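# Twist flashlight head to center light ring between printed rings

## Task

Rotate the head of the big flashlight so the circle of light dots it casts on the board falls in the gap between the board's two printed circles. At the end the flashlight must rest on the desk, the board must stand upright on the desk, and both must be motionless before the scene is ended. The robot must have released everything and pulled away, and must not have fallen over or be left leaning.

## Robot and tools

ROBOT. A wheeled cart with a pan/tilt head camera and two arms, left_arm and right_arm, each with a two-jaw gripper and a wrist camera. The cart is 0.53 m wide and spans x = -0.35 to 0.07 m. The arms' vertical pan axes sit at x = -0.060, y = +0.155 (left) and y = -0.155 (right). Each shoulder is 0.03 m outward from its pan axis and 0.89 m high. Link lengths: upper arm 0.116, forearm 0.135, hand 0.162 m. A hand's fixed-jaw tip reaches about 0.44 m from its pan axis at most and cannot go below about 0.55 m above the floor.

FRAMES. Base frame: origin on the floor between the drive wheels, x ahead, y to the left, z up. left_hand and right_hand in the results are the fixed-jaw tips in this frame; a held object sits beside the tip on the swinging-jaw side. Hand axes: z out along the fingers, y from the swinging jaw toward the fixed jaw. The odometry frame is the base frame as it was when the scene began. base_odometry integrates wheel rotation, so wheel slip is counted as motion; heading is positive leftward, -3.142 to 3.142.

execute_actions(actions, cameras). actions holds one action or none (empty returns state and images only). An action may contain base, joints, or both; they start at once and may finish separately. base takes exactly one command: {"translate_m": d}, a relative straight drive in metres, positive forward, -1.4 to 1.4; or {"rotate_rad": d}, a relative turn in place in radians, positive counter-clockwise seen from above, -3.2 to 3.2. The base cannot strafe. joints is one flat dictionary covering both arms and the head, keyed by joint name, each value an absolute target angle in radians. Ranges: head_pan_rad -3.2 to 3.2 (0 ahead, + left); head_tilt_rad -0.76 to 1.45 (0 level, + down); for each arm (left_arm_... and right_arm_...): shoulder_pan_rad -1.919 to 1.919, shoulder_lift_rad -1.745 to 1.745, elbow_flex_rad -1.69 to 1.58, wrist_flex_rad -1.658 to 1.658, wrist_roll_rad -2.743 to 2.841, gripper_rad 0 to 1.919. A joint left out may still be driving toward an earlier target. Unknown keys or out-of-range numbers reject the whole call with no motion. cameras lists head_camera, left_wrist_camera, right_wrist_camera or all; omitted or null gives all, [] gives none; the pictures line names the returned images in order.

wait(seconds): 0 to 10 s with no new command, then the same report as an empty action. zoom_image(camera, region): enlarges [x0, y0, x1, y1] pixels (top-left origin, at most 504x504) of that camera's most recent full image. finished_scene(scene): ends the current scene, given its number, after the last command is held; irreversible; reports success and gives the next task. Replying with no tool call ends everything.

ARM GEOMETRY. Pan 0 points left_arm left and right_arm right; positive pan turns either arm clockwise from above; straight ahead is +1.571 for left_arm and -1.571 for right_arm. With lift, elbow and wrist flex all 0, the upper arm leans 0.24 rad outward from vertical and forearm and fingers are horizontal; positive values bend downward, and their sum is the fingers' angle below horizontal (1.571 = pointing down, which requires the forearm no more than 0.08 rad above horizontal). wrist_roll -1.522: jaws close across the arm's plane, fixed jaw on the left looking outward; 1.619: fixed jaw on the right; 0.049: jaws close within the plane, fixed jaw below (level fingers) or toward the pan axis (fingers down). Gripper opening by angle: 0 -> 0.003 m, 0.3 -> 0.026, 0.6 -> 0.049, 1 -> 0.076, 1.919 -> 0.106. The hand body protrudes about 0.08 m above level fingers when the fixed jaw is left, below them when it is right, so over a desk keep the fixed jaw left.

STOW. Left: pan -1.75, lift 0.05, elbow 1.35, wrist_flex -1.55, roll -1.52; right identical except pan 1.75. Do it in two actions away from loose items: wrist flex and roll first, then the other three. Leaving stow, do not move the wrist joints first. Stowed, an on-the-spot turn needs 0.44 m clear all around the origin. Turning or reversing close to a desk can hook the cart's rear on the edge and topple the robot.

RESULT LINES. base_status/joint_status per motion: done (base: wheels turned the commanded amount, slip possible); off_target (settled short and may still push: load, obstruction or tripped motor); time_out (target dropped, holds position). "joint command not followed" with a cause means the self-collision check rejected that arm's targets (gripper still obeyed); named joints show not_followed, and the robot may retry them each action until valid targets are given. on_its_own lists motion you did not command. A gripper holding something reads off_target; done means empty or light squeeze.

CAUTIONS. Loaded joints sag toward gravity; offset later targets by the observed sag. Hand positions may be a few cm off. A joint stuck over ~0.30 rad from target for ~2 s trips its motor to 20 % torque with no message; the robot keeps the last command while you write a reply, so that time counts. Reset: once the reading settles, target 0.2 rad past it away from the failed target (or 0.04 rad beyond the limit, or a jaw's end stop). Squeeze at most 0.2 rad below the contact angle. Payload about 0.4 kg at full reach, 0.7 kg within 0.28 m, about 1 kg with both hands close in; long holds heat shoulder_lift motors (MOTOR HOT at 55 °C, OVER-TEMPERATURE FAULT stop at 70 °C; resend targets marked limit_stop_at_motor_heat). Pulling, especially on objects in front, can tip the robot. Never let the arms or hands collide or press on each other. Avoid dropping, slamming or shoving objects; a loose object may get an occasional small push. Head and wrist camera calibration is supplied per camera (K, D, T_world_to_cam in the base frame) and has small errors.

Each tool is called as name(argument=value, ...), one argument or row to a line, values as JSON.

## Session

execute_actions(
  actions=[],
)

Scene clock: 0.00 s.
base_odometry: x=+0.000 y=+0.000 heading=+0.000 (m, m, rad; odometry frame)
base_status: not commanded
joint_positions: head_pan_rad=+0.033 head_tilt_rad=-0.017 left_arm_shoulder_pan_rad=-1.774 left_arm_shoulder_lift_rad=+0.025 left_arm_elbow_flex_rad=+1.384 left_arm_wrist_flex_rad=-1.471 left_arm_wrist_roll_rad=-1.534 left_arm_gripper_rad=+1.920 right_arm_shoulder_pan_rad=+1.733 right_arm_shoulder_lift_rad=+0.066 right_arm_elbow_flex_rad=+1.364 right_arm_wrist_flex_rad=-1.497 right_arm_wrist_roll_rad=-1.533 right_arm_gripper_rad=+1.920
joint_status: not commanded
left_hand: x=-0.3016 y=+0.0973 z=+0.8834 quat_wxyz=(-0.078, -0.682, -0.066, +0.724) (m; base frame)
right_hand: x=-0.3080 y=-0.1224 z=+0.8823 quat_wxyz=(-0.055, +0.680, -0.059, -0.728) (m; base frame)
pictures: head_camera, left_wrist_camera, right_wrist_camera
camera_calibration (this result's frames):
head_camera: T_world_to_cam=[[0.0659385, -0.997822, -0.00155318, 0.00313076], [0.00733955, 0.00204154, -0.999971, 1.18936], [0.997797, 0.0659252, 0.00745818, 0.0309406], [0, 0, 0, 1]] pos_world=[-0.0398083, -0.00134396, 1.1891]
left_wrist_camera: T_world_to_cam=[[-0.253275, 0.967272, 0.0153613, -0.192257], [0.459482, 0.134256, -0.877981, 0.922788], [-0.85131, -0.215312, -0.478448, 0.255545], [0, 0, 0, 1]] pos_world=[-0.255151, 0.117097, 0.935409]
right_wrist_camera: T_world_to_cam=[[0.177518, 0.983763, -0.026397, 0.192805], [0.522523, -0.11695, -0.844567, 0.910384], [-0.833941, 0.136133, -0.5348, 0.303636], [0, 0, 0, 1]] pos_world=[-0.256709, -0.12454, 0.936354]
Images, in order (width x height): head_camera 644x476, left_wrist_camera 644x476, right_wrist_camera 644x476.

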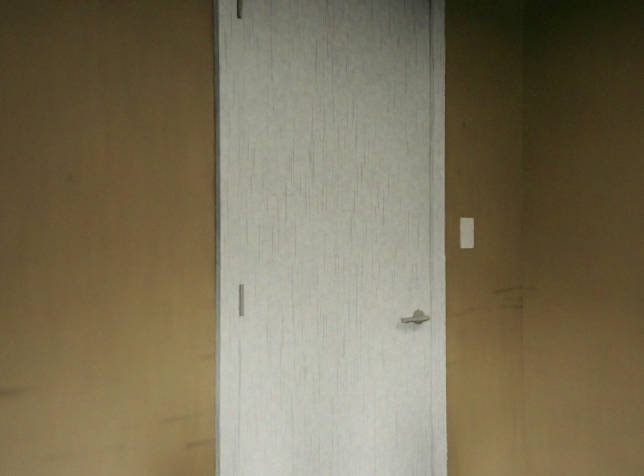

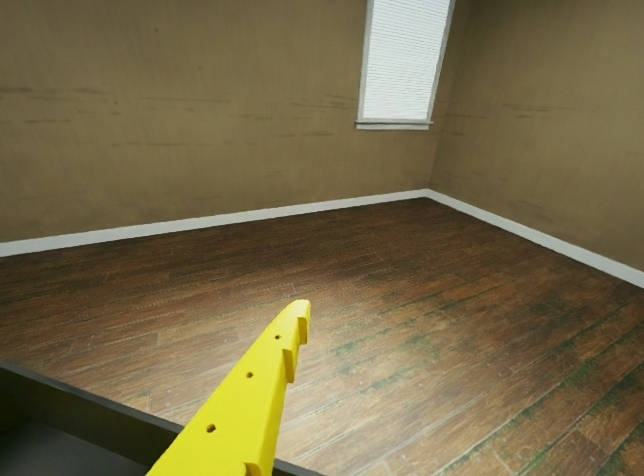

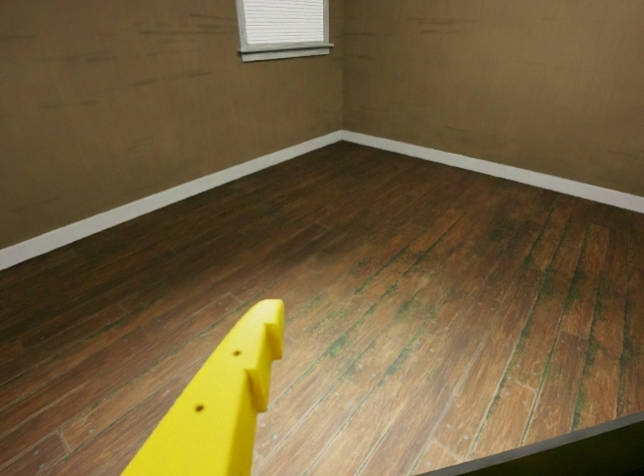

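execute_actions(
  actions=[
    {"joints":{"head_tilt_rad":0.45,"head_pan_rad":-1.1}},
  ],
  cameras=["head_camera"],
)

Scene clock: 4.10 s.
base_odometry: x=+0.000 y=+0.000 heading=+0.000 (m, m, rad; odometry frame)
base_status: not commanded
joint_positions: head_pan_rad=-1.090 head_tilt_rad=+0.444 left_arm_shoulder_pan_rad=-1.774 left_arm_shoulder_lift_rad=+0.025 left_arm_elbow_flex_rad=+1.384 left_arm_wrist_flex_rad=-1.471 left_arm_wrist_roll_rad=-1.534 left_arm_gripper_rad=+1.920 right_arm_shoulder_pan_rad=+1.733 right_arm_shoulder_lift_rad=+0.066 right_arm_elbow_flex_rad=+1.364 right_arm_wrist_flex_rad=-1.497 right_arm_wrist_roll_rad=-1.533 right_arm_gripper_rad=+1.920
joint_status: all done
left_hand: x=-0.3016 y=+0.0973 z=+0.8834 quat_wxyz=(-0.078, -0.682, -0.066, +0.724) (m; base frame)
right_hand: x=-0.3080 y=-0.1224 z=+0.8823 quat_wxyz=(-0.055, +0.680, -0.059, -0.728) (m; base frame)
pictures: head_camera
camera_calibration (this result's frames):
head_camera: T_world_to_cam=[[-0.872738, -0.487923, -0.0160985, -0.0242453], [-0.200741, 0.388731, -0.899217, 1.06362], [0.445006, -0.781549, -0.437207, 0.516769], [0, 0, 0, 1]] pos_world=[-0.0376136, -0.02141, 1.18197]
Images, in order (width x height): head_camera 644x476.

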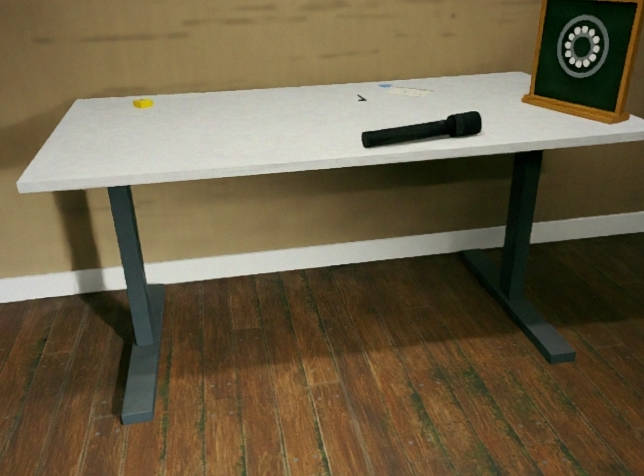

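execute_actions(
  actions=[
    {"base":{"rotate_rad":-1.415},"joints":{"head_pan_rad":0,"head_tilt_rad":0.6}},
  ],
  cameras=[],
)

execute_actions(
  actions=[
    {"base":{"translate_m":1.108},"joints":{"left_arm_shoulder_pan_rad":1.0,"right_arm_shoulder_pan_rad":-1.0,"left_arm_shoulder_lift_rad":-0.3,"right_arm_shoulder_lift_rad":-0.3,"left_arm_elbow_flex_rad":0.3,"right_arm_elbow_flex_rad":0.3}},
  ],
  cameras=[],
)

execute_actions(
  actions=[
    {"base":{"rotate_rad":0.54},"joints":{"left_arm_shoulder_pan_rad":1.3,"right_arm_shoulder_pan_rad":-1.3,"left_arm_wrist_flex_rad":1.36,"right_arm_wrist_flex_rad":1.4,"left_arm_wrist_roll_rad":0.4,"right_arm_wrist_roll_rad":0.0,"left_arm_elbow_flex_rad":0.1,"right_arm_elbow_flex_rad":0.1,"left_arm_gripper_rad":1.0,"right_arm_gripper_rad":1.2}},
  ],
  cameras=["head_camera"],
)

Scene clock: 11.67 s.
base_odometry: x=-0.001 y=+0.000 heading=-1.414 (m, m, rad; odometry frame)
base_status: done
joint_positions: head_pan_rad=-0.010 head_tilt_rad=+0.594 left_arm_shoulder_pan_rad=-1.774 left_arm_shoulder_lift_rad=+0.025 left_arm_elbow_flex_rad=+1.384 left_arm_wrist_flex_rad=-1.471 left_arm_wrist_roll_rad=-1.534 left_arm_gripper_rad=+1.920 right_arm_shoulder_pan_rad=+1.733 right_arm_shoulder_lift_rad=+0.066 right_arm_elbow_flex_rad=+1.364 right_arm_wrist_flex_rad=-1.497 right_arm_wrist_roll_rad=-1.533 right_arm_gripper_rad=+1.920
joint_status: all done
left_hand: x=-0.3016 y=+0.0973 z=+0.8834 quat_wxyz=(-0.078, -0.682, -0.066, +0.724) (m; base frame)
right_hand: x=-0.3080 y=-0.1224 z=+0.8823 quat_wxyz=(-0.055, +0.680, -0.059, -0.728) (m; base frame)
pictures: none
No camera images: the call's "cameras" was empty. Leave "cameras" out to get every camera's image.

Scene clock: 17.97 s.
base_odometry: x=+0.173 y=-1.094 heading=-1.411 (m, m, rad; odometry frame)
base_status: done
joint_positions: head_pan_rad=-0.010 head_tilt_rad=+0.594 left_arm_shoulder_pan_rad=+0.990 left_arm_shoulder_lift_rad=-0.274 left_arm_elbow_flex_rad=+0.338 left_arm_wrist_flex_rad=-1.471 left_arm_wrist_roll_rad=-1.534 left_arm_gripper_rad=+1.920 right_arm_shoulder_pan_rad=-0.990 right_arm_shoulder_lift_rad=-0.266 right_arm_elbow_flex_rad=+0.335 right_arm_wrist_flex_rad=-1.497 right_arm_wrist_roll_rad=-1.533 right_arm_gripper_rad=+1.920
joint_status: all done
left_hand: x=+0.0930 y=+0.2647 z=+1.1650 quat_wxyz=(+0.953, -0.023, +0.078, +0.291) (m; base frame)
right_hand: x=+0.0996 y=-0.2504 z=+1.1647 quat_wxyz=(+0.957, +0.021, +0.068, -0.280) (m; base frame)
pictures: none
No camera images: the call's "cameras" was empty. Leave "cameras" out to get every camera's image.

Scene clock: 20.60 s.
base_odometry: x=+0.172 y=-1.094 heading=-0.873 (m, m, rad; odometry frame)
base_status: done
joint_positions: head_pan_rad=-0.010 head_tilt_rad=+0.594 left_arm_shoulder_pan_rad=+1.291 left_arm_shoulder_lift_rad=-0.274 left_arm_elbow_flex_rad=+0.140 left_arm_wrist_flex_rad=+1.350 left_arm_wrist_roll_rad=+0.390 left_arm_gripper_rad=+1.011 right_arm_shoulder_pan_rad=-1.291 right_arm_shoulder_lift_rad=-0.266 right_arm_elbow_flex_rad=+0.137 right_arm_wrist_flex_rad=+1.390 right_arm_wrist_roll_rad=-0.007 right_arm_gripper_rad=+1.207
joint_status: all done
left_hand: x=+0.1414 y=+0.2098 z=+0.8801 quat_wxyz=(+0.121, -0.875, +0.450, -0.129) (m; base frame)
right_hand: x=+0.1345 y=-0.2109 z=+0.8771 quat_wxyz=(+0.096, -0.572, +0.805, -0.121) (m; base frame)
pictures: head_camera
camera_calibration (this result's frames):
head_camera: T_world_to_cam=[[0.016313, -0.999661, -0.0202676, 0.0223387], [-0.567528, 0.00743116, -0.82332, 0.95902], [0.823192, 0.0249333, -0.567215, 0.684183], [0, 0, 0, 1]] pos_world=[-0.0193076, -0.00185444, 1.17811]
Images, in order (width x height): head_camera 644x476.

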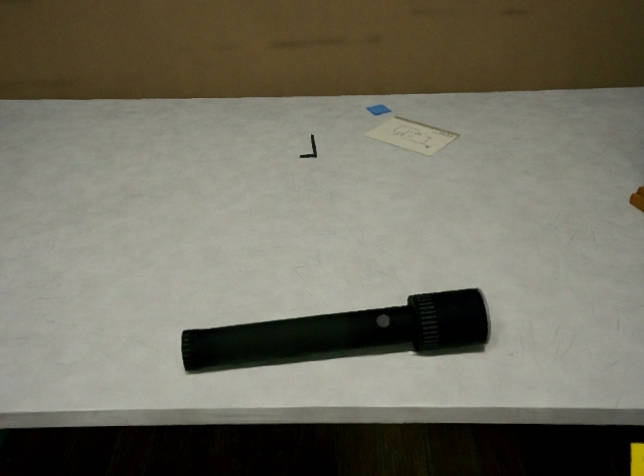

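execute_actions(
  actions=[
    {"base":{"translate_m":0.255},"joints":{"head_tilt_rad":0.65,"head_pan_rad":-0.75,"left_arm_shoulder_pan_rad":1.83,"left_arm_shoulder_lift_rad":0.19,"left_arm_elbow_flex_rad":-0.04,"right_arm_shoulder_pan_rad":-1.75,"right_arm_shoulder_lift_rad":0.33,"right_arm_elbow_flex_rad":-0.36,"right_arm_wrist_flex_rad":1.55}},
  ],
)

Scene clock: 25.57 s.
base_odometry: x=+0.337 y=-1.289 heading=-0.871 (m, m, rad; odometry frame)
base_status: done
joint_positions: head_pan_rad=-0.740 head_tilt_rad=+0.644 left_arm_shoulder_pan_rad=+1.818 left_arm_shoulder_lift_rad=+0.203 left_arm_elbow_flex_rad=-0.003 left_arm_wrist_flex_rad=+1.350 left_arm_wrist_roll_rad=+0.390 left_arm_gripper_rad=+1.011 right_arm_shoulder_pan_rad=-1.739 right_arm_shoulder_lift_rad=+0.339 right_arm_elbow_flex_rad=-0.326 right_arm_wrist_flex_rad=+1.540 right_arm_wrist_roll_rad=-0.007 right_arm_gripper_rad=+1.207
joint_status: all done
left_hand: x=+0.1425 y=+0.1007 z=+0.8163 quat_wxyz=(+0.005, -0.739, +0.673, -0.009) (m; base frame)
right_hand: x=+0.1610 y=-0.1175 z=+0.8337 quat_wxyz=(+0.007, -0.746, +0.666, -0.006) (m; base frame)
pictures: head_camera, left_wrist_camera, right_wrist_camera
camera_calibration (this result's frames):
head_camera: T_world_to_cam=[[-0.655377, -0.754994, -0.0215555, -0.00774844], [-0.447804, 0.411385, -0.793873, 0.930753], [0.608237, -0.510633, -0.607702, 0.720681], [0, 0, 0, 1]] pos_world=[-0.0266274, -0.020744, 1.17669]
left_wrist_camera: T_world_to_cam=[[0.992572, 0.116757, -0.0341899, -0.133546], [0.116761, -0.835273, 0.537294, -0.349466], [0.0341747, -0.537295, -0.842702, 0.805876], [0, 0, 0, 1]] pos_world=[0.145817, 0.156686, 0.862313]
right_wrist_camera: T_world_to_cam=[[0.994501, 0.0980828, 0.0367119, -0.184777], [0.0577727, -0.80618, 0.588842, -0.576346], [0.0873517, -0.583483, -0.807414, 0.662509], [0, 0, 0, 1]] pos_world=[0.159186, -0.0599521, 0.881079]
Images, in order (width x height): head_camera 644x476, left_wrist_camera 644x476, right_wrist_camera 644x476.

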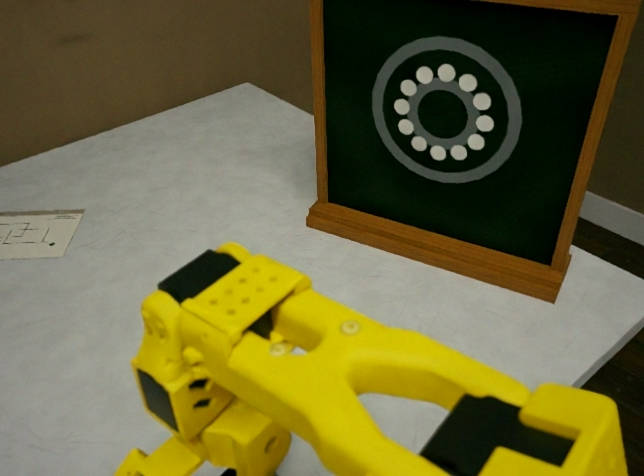

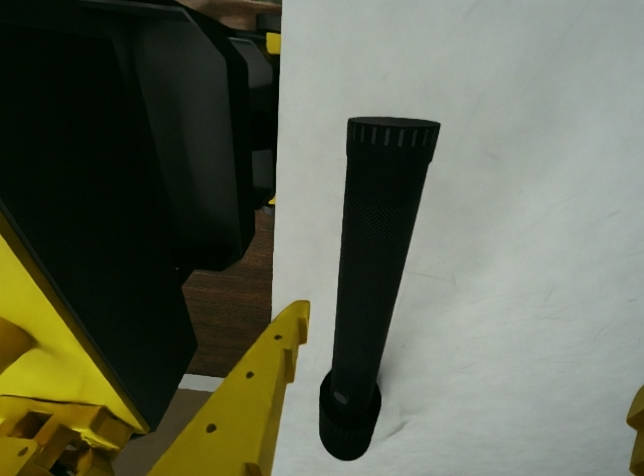

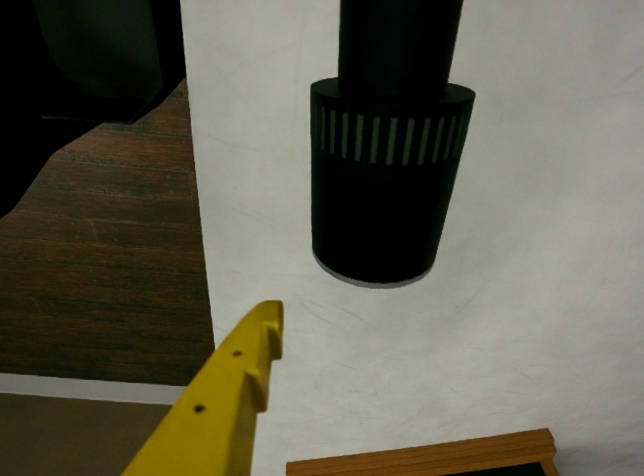

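execute_actions(
  actions=[
    {"joints":{"left_arm_shoulder_lift_rad":0.53,"left_arm_elbow_flex_rad":0.11,"left_arm_wrist_flex_rad":0.91,"right_arm_shoulder_lift_rad":0.55,"right_arm_elbow_flex_rad":-0.035,"right_arm_wrist_flex_rad":1.04}},
  ],
  cameras=["left_wrist_camera","right_wrist_camera"],
)

Scene clock: 28.83 s.
base_odometry: x=+0.337 y=-1.289 heading=-0.871 (m, m, rad; odometry frame)
base_status: not commanded
joint_positions: head_pan_rad=-0.740 head_tilt_rad=+0.644 left_arm_shoulder_pan_rad=+1.818 left_arm_shoulder_lift_rad=+0.543 left_arm_elbow_flex_rad=+0.111 left_arm_wrist_flex_rad=+0.922 left_arm_wrist_roll_rad=+0.390 left_arm_gripper_rad=+1.011 right_arm_shoulder_pan_rad=-1.739 right_arm_shoulder_lift_rad=+0.560 right_arm_elbow_flex_rad=-0.033 right_arm_wrist_flex_rad=+1.051 right_arm_wrist_roll_rad=-0.007 right_arm_gripper_rad=+1.207
joint_status: all done
left_hand: x=+0.1473 y=+0.0995 z=+0.7375 quat_wxyz=(-0.001, -0.739, +0.673, +0.002) (m; base frame)
right_hand: x=+0.1611 y=-0.1175 z=+0.7508 quat_wxyz=(-0.002, -0.746, +0.666, +0.002) (m; base frame)
pictures: left_wrist_camera, right_wrist_camera
camera_calibration (this result's frames):
left_wrist_camera: T_world_to_cam=[[0.9914, 0.117053, -0.0585249, -0.122703], [0.130239, -0.838679, 0.528824, -0.304063], [0.0128167, -0.531899, -0.846711, 0.744213], [0, 0, 0, 1]] pos_world=[0.15171, 0.155197, 0.783749]
right_wrist_camera: T_world_to_cam=[[0.995093, 0.0981833, 0.0122357, -0.163465], [0.0720431, -0.80376, 0.590576, -0.53081], [0.0678193, -0.586797, -0.806889, 0.59789], [0, 0, 0, 1]] pos_world=[0.160355, -0.0597538, 0.797915]
Images, in order (width x height): left_wrist_camera 644x476, right_wrist_camera 644x476.

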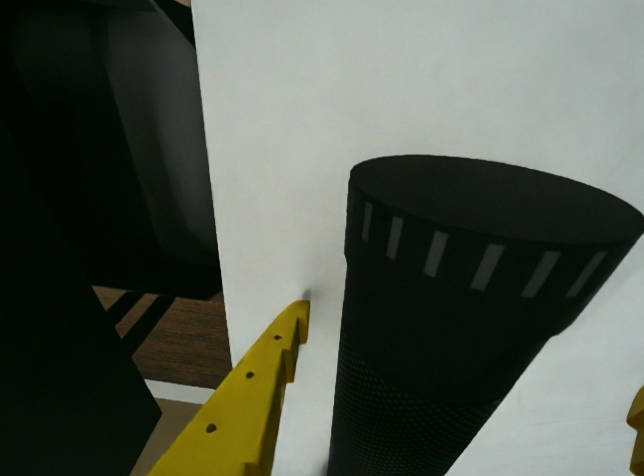

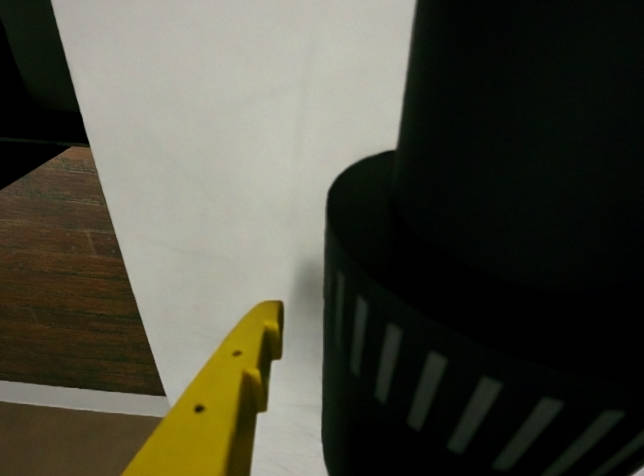

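execute_actions(
  actions=[
    {"joints":{"left_arm_gripper_rad":0.28,"right_arm_gripper_rad":0.55}},
  ],
  cameras=[],
)

execute_actions(
  actions=[
    {"joints":{"right_arm_shoulder_lift_rad":0.255,"right_arm_elbow_flex_rad":0.585,"right_arm_wrist_flex_rad":0.225}},
  ],
  cameras=["head_camera"],
)

Scene clock: 32.20 s.
base_odometry: x=+0.337 y=-1.289 heading=-0.871 (m, m, rad; odometry frame)
base_status: not commanded
joint_positions: head_pan_rad=-0.740 head_tilt_rad=+0.644 left_arm_shoulder_pan_rad=+1.818 left_arm_shoulder_lift_rad=+0.542 left_arm_elbow_flex_rad=+0.111 left_arm_wrist_flex_rad=+0.915 left_arm_wrist_roll_rad=+0.391 left_arm_gripper_rad=+0.472 right_arm_shoulder_pan_rad=-1.740 right_arm_shoulder_lift_rad=+0.560 right_arm_elbow_flex_rad=-0.033 right_arm_wrist_flex_rad=+1.043 right_arm_wrist_roll_rad=-0.001 right_arm_gripper_rad=+0.742
joint_status: left_arm_gripper_rad off_target (ended at +0.472, target +0.280); right_arm_gripper_rad off_target (ended at +0.742, target +0.550)
left_hand: x=+0.1487 y=+0.0991 z=+0.7377 quat_wxyz=(+0.001, -0.740, +0.673, -0.002) (m; base frame)
right_hand: x=+0.1622 y=-0.1170 z=+0.7507 quat_wxyz=(+0.001, -0.748, +0.663, +0.000) (m; base frame)
pictures: none
No camera images: the call's "cameras" was empty. Leave "cameras" out to get every camera's image.

Scene clock: 33.53 s.
base_odometry: x=+0.337 y=-1.289 heading=-0.871 (m, m, rad; odometry frame)
base_status: not commanded
joint_positions: head_pan_rad=-0.740 head_tilt_rad=+0.644 left_arm_shoulder_pan_rad=+1.824 left_arm_shoulder_lift_rad=+0.542 left_arm_elbow_flex_rad=+0.111 left_arm_wrist_flex_rad=+0.909 left_arm_wrist_roll_rad=+0.393 left_arm_gripper_rad=+0.472 right_arm_shoulder_pan_rad=-1.740 right_arm_shoulder_lift_rad=+0.288 right_arm_elbow_flex_rad=+0.611 right_arm_wrist_flex_rad=+0.282 right_arm_wrist_roll_rad=+0.004 right_arm_gripper_rad=+0.741
joint_status: right_arm_wrist_flex_rad off_target (ended at +0.282, target +0.225); the others done
left_hand: x=+0.1493 y=+0.0976 z=+0.7377 quat_wxyz=(+0.002, -0.738, +0.674, -0.004) (m; base frame)
right_hand: x=+0.1676 y=-0.1161 z=+0.7401 quat_wxyz=(+0.151, -0.736, +0.649, -0.121) (m; base frame)
pictures: head_camera
camera_calibration (this result's frames):
head_camera: T_world_to_cam=[[-0.655411, -0.754964, -0.0215559, -0.00774956], [-0.447796, 0.411414, -0.793862, 0.930741], [0.608206, -0.510654, -0.607715, 0.720694], [0, 0, 0, 1]] pos_world=[-0.026628, -0.0207452, 1.17669]
Images, in order (width x height): head_camera 644x476.

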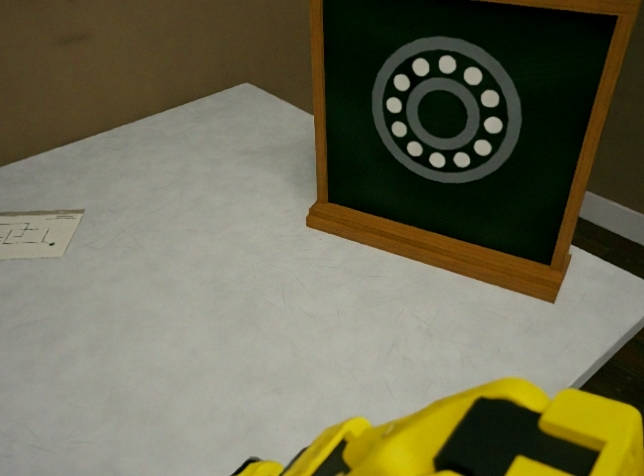

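execute_actions(
  actions=[
    {"joints":{"right_arm_gripper_rad":1.4,"right_arm_wrist_flex_rad":0.32,"right_arm_elbow_flex_rad":0.615,"head_pan_rad":-0.3,"head_tilt_rad":0.6}},
  ],
  cameras=[],
)

execute_actions(
  actions=[
    {"joints":{"left_arm_gripper_rad":1.3,"left_arm_wrist_flex_rad":1.0,"right_arm_shoulder_lift_rad":-0.36,"right_arm_elbow_flex_rad":0.95,"right_arm_wrist_flex_rad":0.6}},
  ],
  cameras=["left_wrist_camera","right_wrist_camera"],
)

Scene clock: 36.33 s.
base_odometry: x=+0.337 y=-1.289 heading=-0.871 (m, m, rad; odometry frame)
base_status: not commanded
joint_positions: head_pan_rad=-0.310 head_tilt_rad=+0.614 left_arm_shoulder_pan_rad=+1.824 left_arm_shoulder_lift_rad=+0.542 left_arm_elbow_flex_rad=+0.111 left_arm_wrist_flex_rad=+0.909 left_arm_wrist_roll_rad=+0.393 left_arm_gripper_rad=+0.472 right_arm_shoulder_pan_rad=-1.740 right_arm_shoulder_lift_rad=+0.284 right_arm_elbow_flex_rad=+0.616 right_arm_wrist_flex_rad=+0.311 right_arm_wrist_roll_rad=+0.004 right_arm_gripper_rad=+1.393
joint_status: all done
left_hand: x=+0.1493 y=+0.0976 z=+0.7377 quat_wxyz=(+0.002, -0.738, +0.674, -0.004) (m; base frame)
right_hand: x=+0.1628 y=-0.1169 z=+0.7389 quat_wxyz=(+0.140, -0.738, +0.651, -0.112) (m; base frame)
pictures: none
No camera images: the call's "cameras" was empty. Leave "cameras" out to get every camera's image.

Scene clock: 37.53 s.
base_odometry: x=+0.337 y=-1.289 heading=-0.871 (m, m, rad; odometry frame)
base_status: not commanded
joint_positions: head_pan_rad=-0.310 head_tilt_rad=+0.614 left_arm_shoulder_pan_rad=+1.824 left_arm_shoulder_lift_rad=+0.546 left_arm_elbow_flex_rad=+0.111 left_arm_wrist_flex_rad=+0.990 left_arm_wrist_roll_rad=+0.395 left_arm_gripper_rad=+1.289 right_arm_shoulder_pan_rad=-1.740 right_arm_shoulder_lift_rad=-0.327 right_arm_elbow_flex_rad=+0.952 right_arm_wrist_flex_rad=+0.590 right_arm_wrist_roll_rad=+0.004 right_arm_gripper_rad=+1.393
joint_status: all done
left_hand: x=+0.1360 y=+0.1010 z=+0.7379 quat_wxyz=(-0.018, -0.738, +0.673, +0.034) (m; base frame)
right_hand: x=+0.1191 y=-0.1244 z=+0.7817 quat_wxyz=(+0.138, -0.738, +0.651, -0.111) (m; base frame)
pictures: left_wrist_camera, right_wrist_camera
camera_calibration (this result's frames):
left_wrist_camera: T_world_to_cam=[[0.985342, 0.11715, -0.124001, -0.0625657], [0.164232, -0.848036, 0.503847, -0.286772], [-0.0461316, -0.516827, -0.854846, 0.757995], [0, 0, 0, 1]] pos_world=[0.143713, 0.155889, 0.7847]
right_wrist_camera: T_world_to_cam=[[0.925773, 0.0987361, 0.36496, -0.388839], [-0.120735, -0.837551, 0.532852, -0.487729], [0.358285, -0.537363, -0.763461, 0.559231], [0, 0, 0, 1]] pos_world=[0.100726, -0.0695958, 0.828749]
Images, in order (width x height): left_wrist_camera 644x476, right_wrist_camera 644x476.

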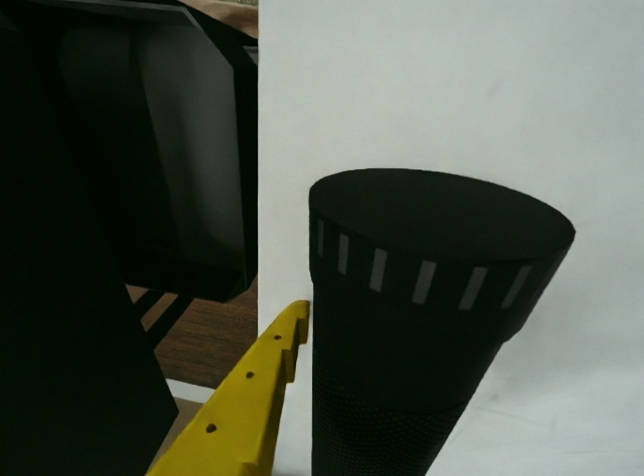

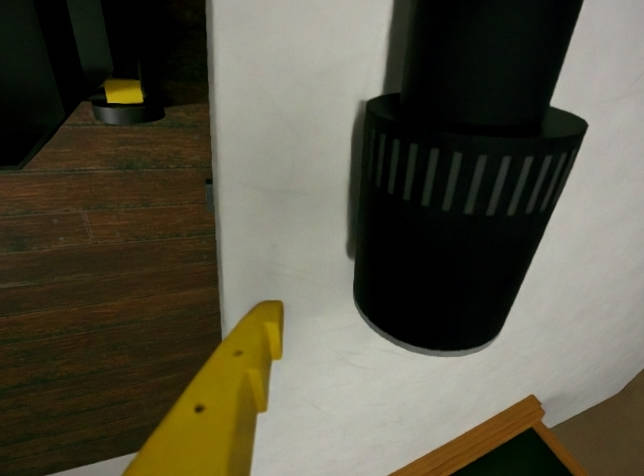

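It followed the jaw; let it settle.

wait(
  seconds=3,
)

Scene clock: 41.20 s.
base_odometry: x=+0.337 y=-1.289 heading=-0.871 (m, m, rad; odometry frame)
base_status: not commanded
joint_positions: head_pan_rad=-0.310 head_tilt_rad=+0.614 left_arm_shoulder_pan_rad=+1.824 left_arm_shoulder_lift_rad=+0.546 left_arm_elbow_flex_rad=+0.111 left_arm_wrist_flex_rad=+0.990 left_arm_wrist_roll_rad=+0.395 left_arm_gripper_rad=+1.289 right_arm_shoulder_pan_rad=-1.740 right_arm_shoulder_lift_rad=-0.327 right_arm_elbow_flex_rad=+0.952 right_arm_wrist_flex_rad=+0.590 right_arm_wrist_roll_rad=+0.004 right_arm_gripper_rad=+1.393
joint_status: all done
left_hand: x=+0.1360 y=+0.1010 z=+0.7379 quat_wxyz=(-0.018, -0.738, +0.673, +0.034) (m; base frame)
right_hand: x=+0.1191 y=-0.1244 z=+0.7817 quat_wxyz=(+0.138, -0.738, +0.651, -0.111) (m; base frame)
wait: 3.00 s; at rest from the start
pictures: head_camera, left_wrist_camera, right_wrist_camera
camera_calibration (this result's frames):
head_camera: T_world_to_cam=[[-0.280285, -0.959692, -0.0207834, 0.00899222], [-0.555402, 0.179792, -0.811913, 0.94646], [0.782923, -0.216024, -0.583408, 0.700929], [0, 0, 0, 1]] pos_world=[-0.0205867, -0.0101192, 1.17756]
left_wrist_camera: T_world_to_cam=[[0.985342, 0.11715, -0.124001, -0.0625657], [0.164232, -0.848036, 0.503847, -0.286772], [-0.0461316, -0.516827, -0.854846, 0.757995], [0, 0, 0, 1]] pos_world=[0.143713, 0.155889, 0.7847]
right_wrist_camera: T_world_to_cam=[[0.925773, 0.0987361, 0.36496, -0.388839], [-0.120735, -0.837551, 0.532852, -0.487729], [0.358285, -0.537363, -0.763461, 0.559231], [0, 0, 0, 1]] pos_world=[0.100726, -0.0695958, 0.828749]
Images, in order (width x height): head_camera 644x476, left_wrist_camera 644x476, right_wrist_camera 644x476.

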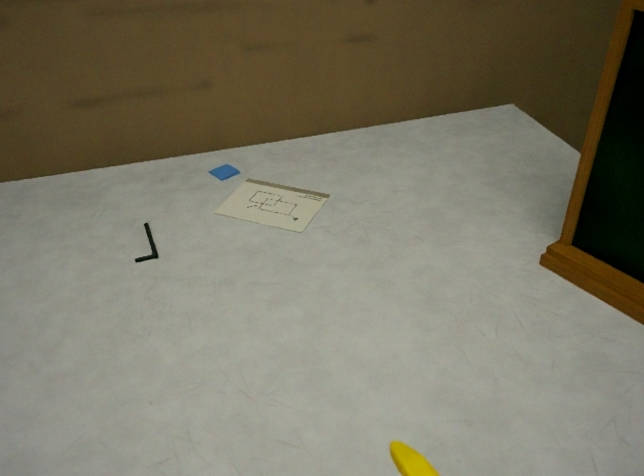

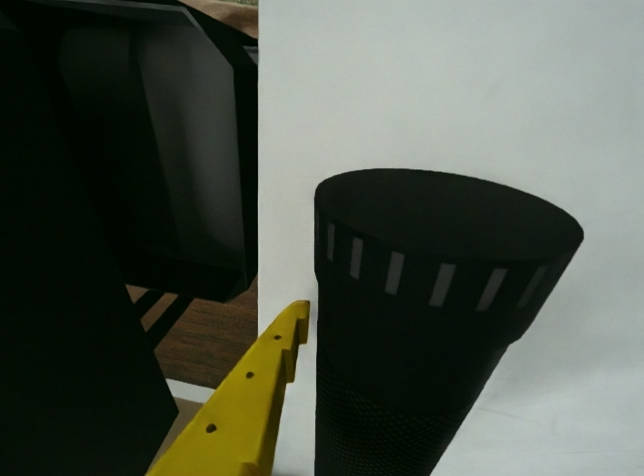

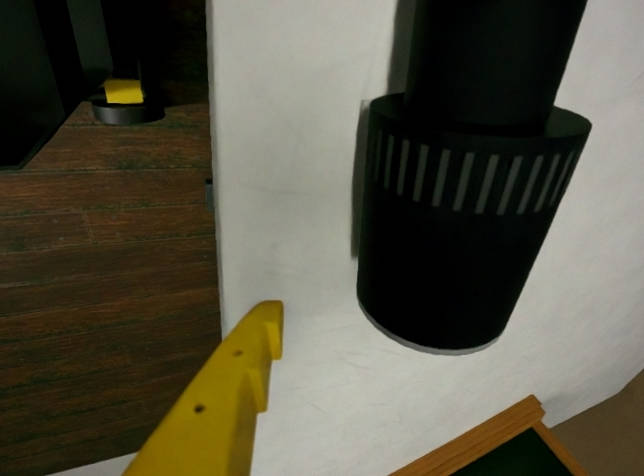

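Settled. Back the jaw off, then lift.

execute_actions(
  actions=[
    {"joints":{"left_arm_gripper_rad":1.8,"left_arm_wrist_flex_rad":1.1}},
  ],
  cameras=["left_wrist_camera"],
)

execute_actions(
  actions=[
    {"joints":{"left_arm_shoulder_lift_rad":0.05,"left_arm_wrist_flex_rad":1.58}},
  ],
  cameras=["left_wrist_camera","right_wrist_camera"],
)

Scene clock: 43.60 s.
base_odometry: x=+0.337 y=-1.289 heading=-0.871 (m, m, rad; odometry frame)
base_status: not commanded
joint_positions: head_pan_rad=-0.310 head_tilt_rad=+0.614 left_arm_shoulder_pan_rad=+1.824 left_arm_shoulder_lift_rad=+0.546 left_arm_elbow_flex_rad=+0.111 left_arm_wrist_flex_rad=+1.085 left_arm_wrist_roll_rad=+0.395 left_arm_gripper_rad=+1.788 right_arm_shoulder_pan_rad=-1.740 right_arm_shoulder_lift_rad=-0.327 right_arm_elbow_flex_rad=+0.952 right_arm_wrist_flex_rad=+0.590 right_arm_wrist_roll_rad=+0.004 right_arm_gripper_rad=+1.393
joint_status: all done
left_hand: x=+0.1214 y=+0.1048 z=+0.7405 quat_wxyz=(-0.040, -0.736, +0.671, +0.076) (m; base frame)
right_hand: x=+0.1191 y=-0.1244 z=+0.7817 quat_wxyz=(+0.138, -0.738, +0.651, -0.111) (m; base frame)
pictures: left_wrist_camera
camera_calibration (this result's frames):
left_wrist_camera: T_world_to_cam=[[0.9699, 0.121153, -0.211227, 0.0177169], [0.208922, -0.859621, 0.466266, -0.258856], [-0.125086, -0.496361, -0.859057, 0.772037], [0, 0, 0, 1]] pos_world=[0.133468, 0.158545, 0.787662]
Images, in order (width x height): left_wrist_camera 644x476.

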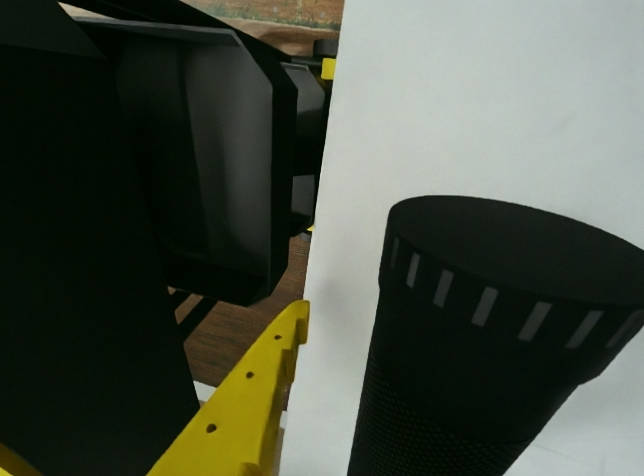

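Scene clock: 44.73 s.
base_odometry: x=+0.337 y=-1.289 heading=-0.871 (m, m, rad; odometry frame)
base_status: not commanded
joint_positions: head_pan_rad=-0.310 head_tilt_rad=+0.614 left_arm_shoulder_pan_rad=+1.824 left_arm_shoulder_lift_rad=+0.084 left_arm_elbow_flex_rad=+0.111 left_arm_wrist_flex_rad=+1.567 left_arm_wrist_roll_rad=+0.395 left_arm_gripper_rad=+1.789 right_arm_shoulder_pan_rad=-1.740 right_arm_shoulder_lift_rad=-0.327 right_arm_elbow_flex_rad=+0.952 right_arm_wrist_flex_rad=+0.590 right_arm_wrist_roll_rad=+0.004 right_arm_gripper_rad=+1.393
joint_status: all done
left_hand: x=+0.0974 y=+0.1110 z=+0.8265 quat_wxyz=(-0.045, -0.736, +0.671, +0.084) (m; base frame)
right_hand: x=+0.1191 y=-0.1244 z=+0.7817 quat_wxyz=(+0.138, -0.738, +0.651, -0.111) (m; base frame)
pictures: left_wrist_camera, right_wrist_camera
camera_calibration (this result's frames):
left_wrist_camera: T_world_to_cam=[[0.965648, 0.122255, -0.2293, 0.0736384], [0.217842, -0.861933, 0.45784, -0.282285], [-0.141668, -0.492063, -0.858955, 0.847125], [0, 0, 0, 1]] pos_world=[0.110395, 0.164525, 0.873769]
right_wrist_camera: T_world_to_cam=[[0.925773, 0.0987361, 0.36496, -0.388839], [-0.120735, -0.837551, 0.532852, -0.487729], [0.358285, -0.537363, -0.763461, 0.559231], [0, 0, 0, 1]] pos_world=[0.100726, -0.0695958, 0.828749]
Images, in order (width x height): left_wrist_camera 644x476, right_wrist_camera 644x476.

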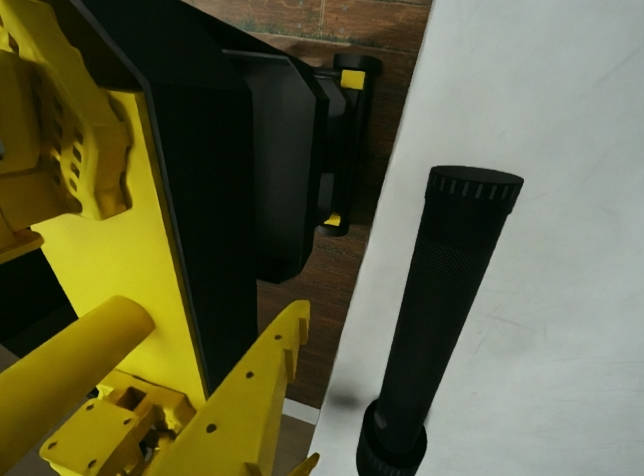

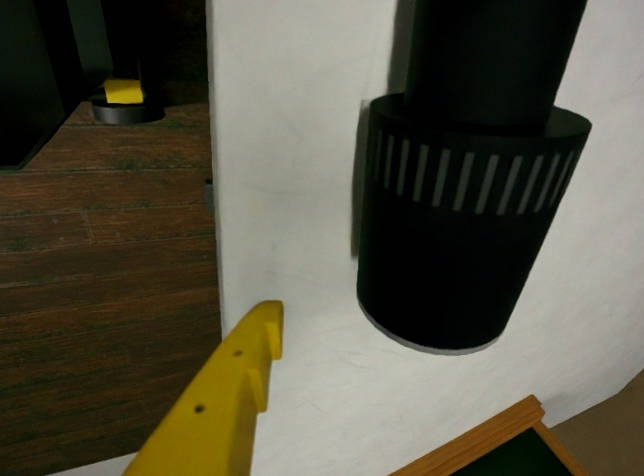

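execute_actions(
  actions=[
    {"base":{"translate_m":-0.3}},
  ],
  cameras=["head_camera"],
)

wait(
  seconds=2,
)

Scene clock: 48.20 s.
base_odometry: x=+0.144 y=-1.060 heading=-0.871 (m, m, rad; odometry frame)
base_status: done
joint_positions: head_pan_rad=-0.310 head_tilt_rad=+0.614 left_arm_shoulder_pan_rad=+1.824 left_arm_shoulder_lift_rad=+0.083 left_arm_elbow_flex_rad=+0.111 left_arm_wrist_flex_rad=+1.568 left_arm_wrist_roll_rad=+0.395 left_arm_gripper_rad=+1.789 right_arm_shoulder_pan_rad=-1.740 right_arm_shoulder_lift_rad=-0.328 right_arm_elbow_flex_rad=+0.952 right_arm_wrist_flex_rad=+0.590 right_arm_wrist_roll_rad=+0.004 right_arm_gripper_rad=+1.393
joint_status: not commanded
left_hand: x=+0.0973 y=+0.1111 z=+0.8268 quat_wxyz=(-0.045, -0.736, +0.671, +0.084) (m; base frame)
right_hand: x=+0.1193 y=-0.1244 z=+0.7819 quat_wxyz=(+0.138, -0.738, +0.651, -0.111) (m; base frame)
pictures: head_camera
camera_calibration (this result's frames):
head_camera: T_world_to_cam=[[-0.280192, -0.959719, -0.0207788, 0.00899133], [-0.555283, 0.179697, -0.812016, 0.946584], [0.783041, -0.215983, -0.583265, 0.70077], [0, 0, 0, 1]] pos_world=[-0.0205902, -0.0101153, 1.17756]
Images, in order (width x height): head_camera 644x476.

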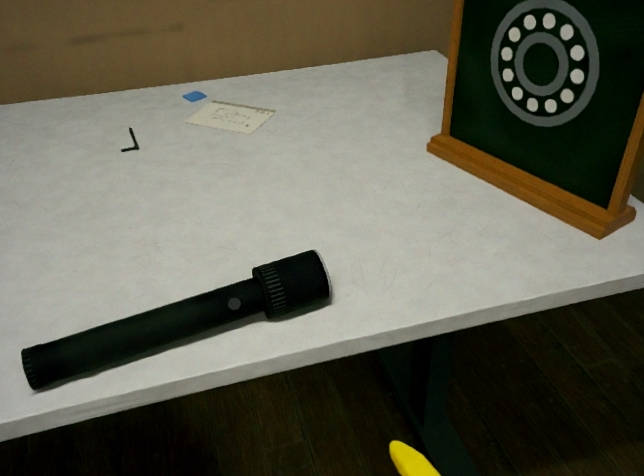

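Scene clock: 50.20 s.
base_odometry: x=+0.144 y=-1.060 heading=-0.871 (m, m, rad; odometry frame)
base_status: done
joint_positions: head_pan_rad=-0.310 head_tilt_rad=+0.614 left_arm_shoulder_pan_rad=+1.824 left_arm_shoulder_lift_rad=+0.083 left_arm_elbow_flex_rad=+0.111 left_arm_wrist_flex_rad=+1.568 left_arm_wrist_roll_rad=+0.395 left_arm_gripper_rad=+1.789 right_arm_shoulder_pan_rad=-1.740 right_arm_shoulder_lift_rad=-0.328 right_arm_elbow_flex_rad=+0.952 right_arm_wrist_flex_rad=+0.590 right_arm_wrist_roll_rad=+0.004 right_arm_gripper_rad=+1.393
joint_status: not commanded
left_hand: x=+0.0973 y=+0.1111 z=+0.8268 quat_wxyz=(-0.045, -0.736, +0.671, +0.084) (m; base frame)
right_hand: x=+0.1193 y=-0.1244 z=+0.7819 quat_wxyz=(+0.138, -0.738, +0.651, -0.111) (m; base frame)
wait: 2.00 s; at rest by 0.27 s
pictures: head_camera, left_wrist_camera, right_wrist_camera
camera_calibration (this result's frames):
head_camera: T_world_to_cam=[[-0.280192, -0.959719, -0.0207788, 0.00899134], [-0.555283, 0.179697, -0.812016, 0.946584], [0.783041, -0.215982, -0.583265, 0.70077], [0, 0, 0, 1]] pos_world=[-0.0205902, -0.0101153, 1.17756]
left_wrist_camera: T_world_to_cam=[[0.965648, 0.122255, -0.2293, 0.0738217], [0.217842, -0.861933, 0.45784, -0.282347], [-0.141668, -0.492063, -0.858955, 0.847348], [0, 0, 0, 1]] pos_world=[0.110263, 0.16456, 0.874031]
right_wrist_camera: T_world_to_cam=[[0.92522, 0.0986414, 0.366385, -0.390143], [-0.12154, -0.837689, 0.532452, -0.487417], [0.359439, -0.537166, -0.763058, 0.558934], [0, 0, 0, 1]] pos_world=[0.100825, -0.069579, 0.828968]
Images, in order (width x height): head_camera 644x476, left_wrist_camera 644x476, right_wrist_camera 644x476.

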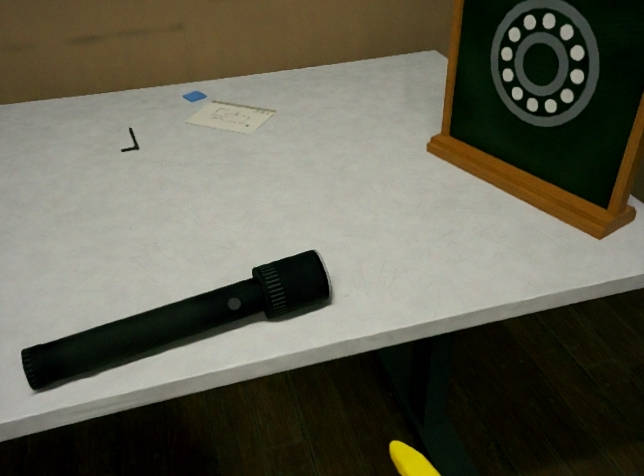

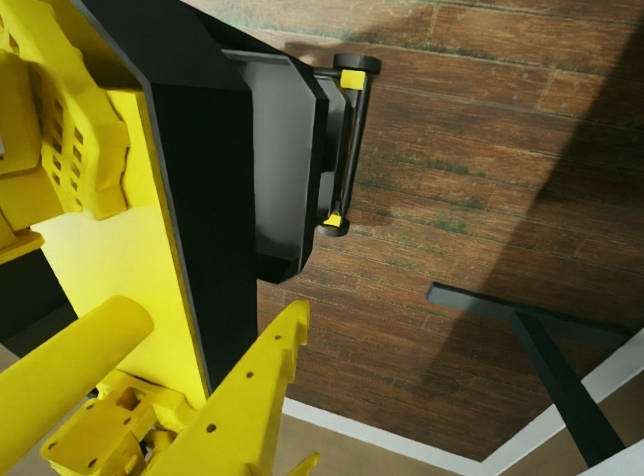

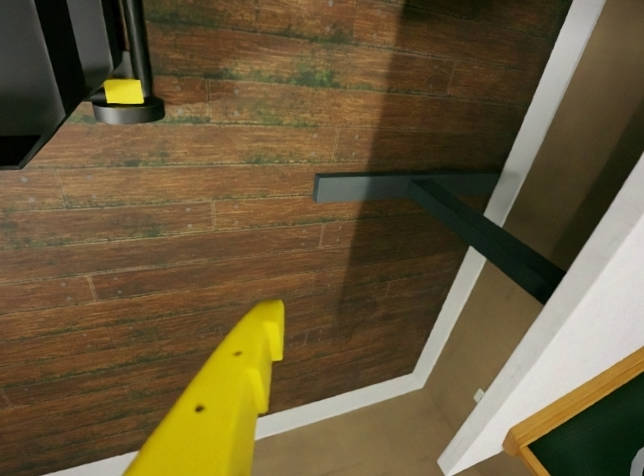

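finished_scene(
  scene=2,
)

The scene is finished: the task was done.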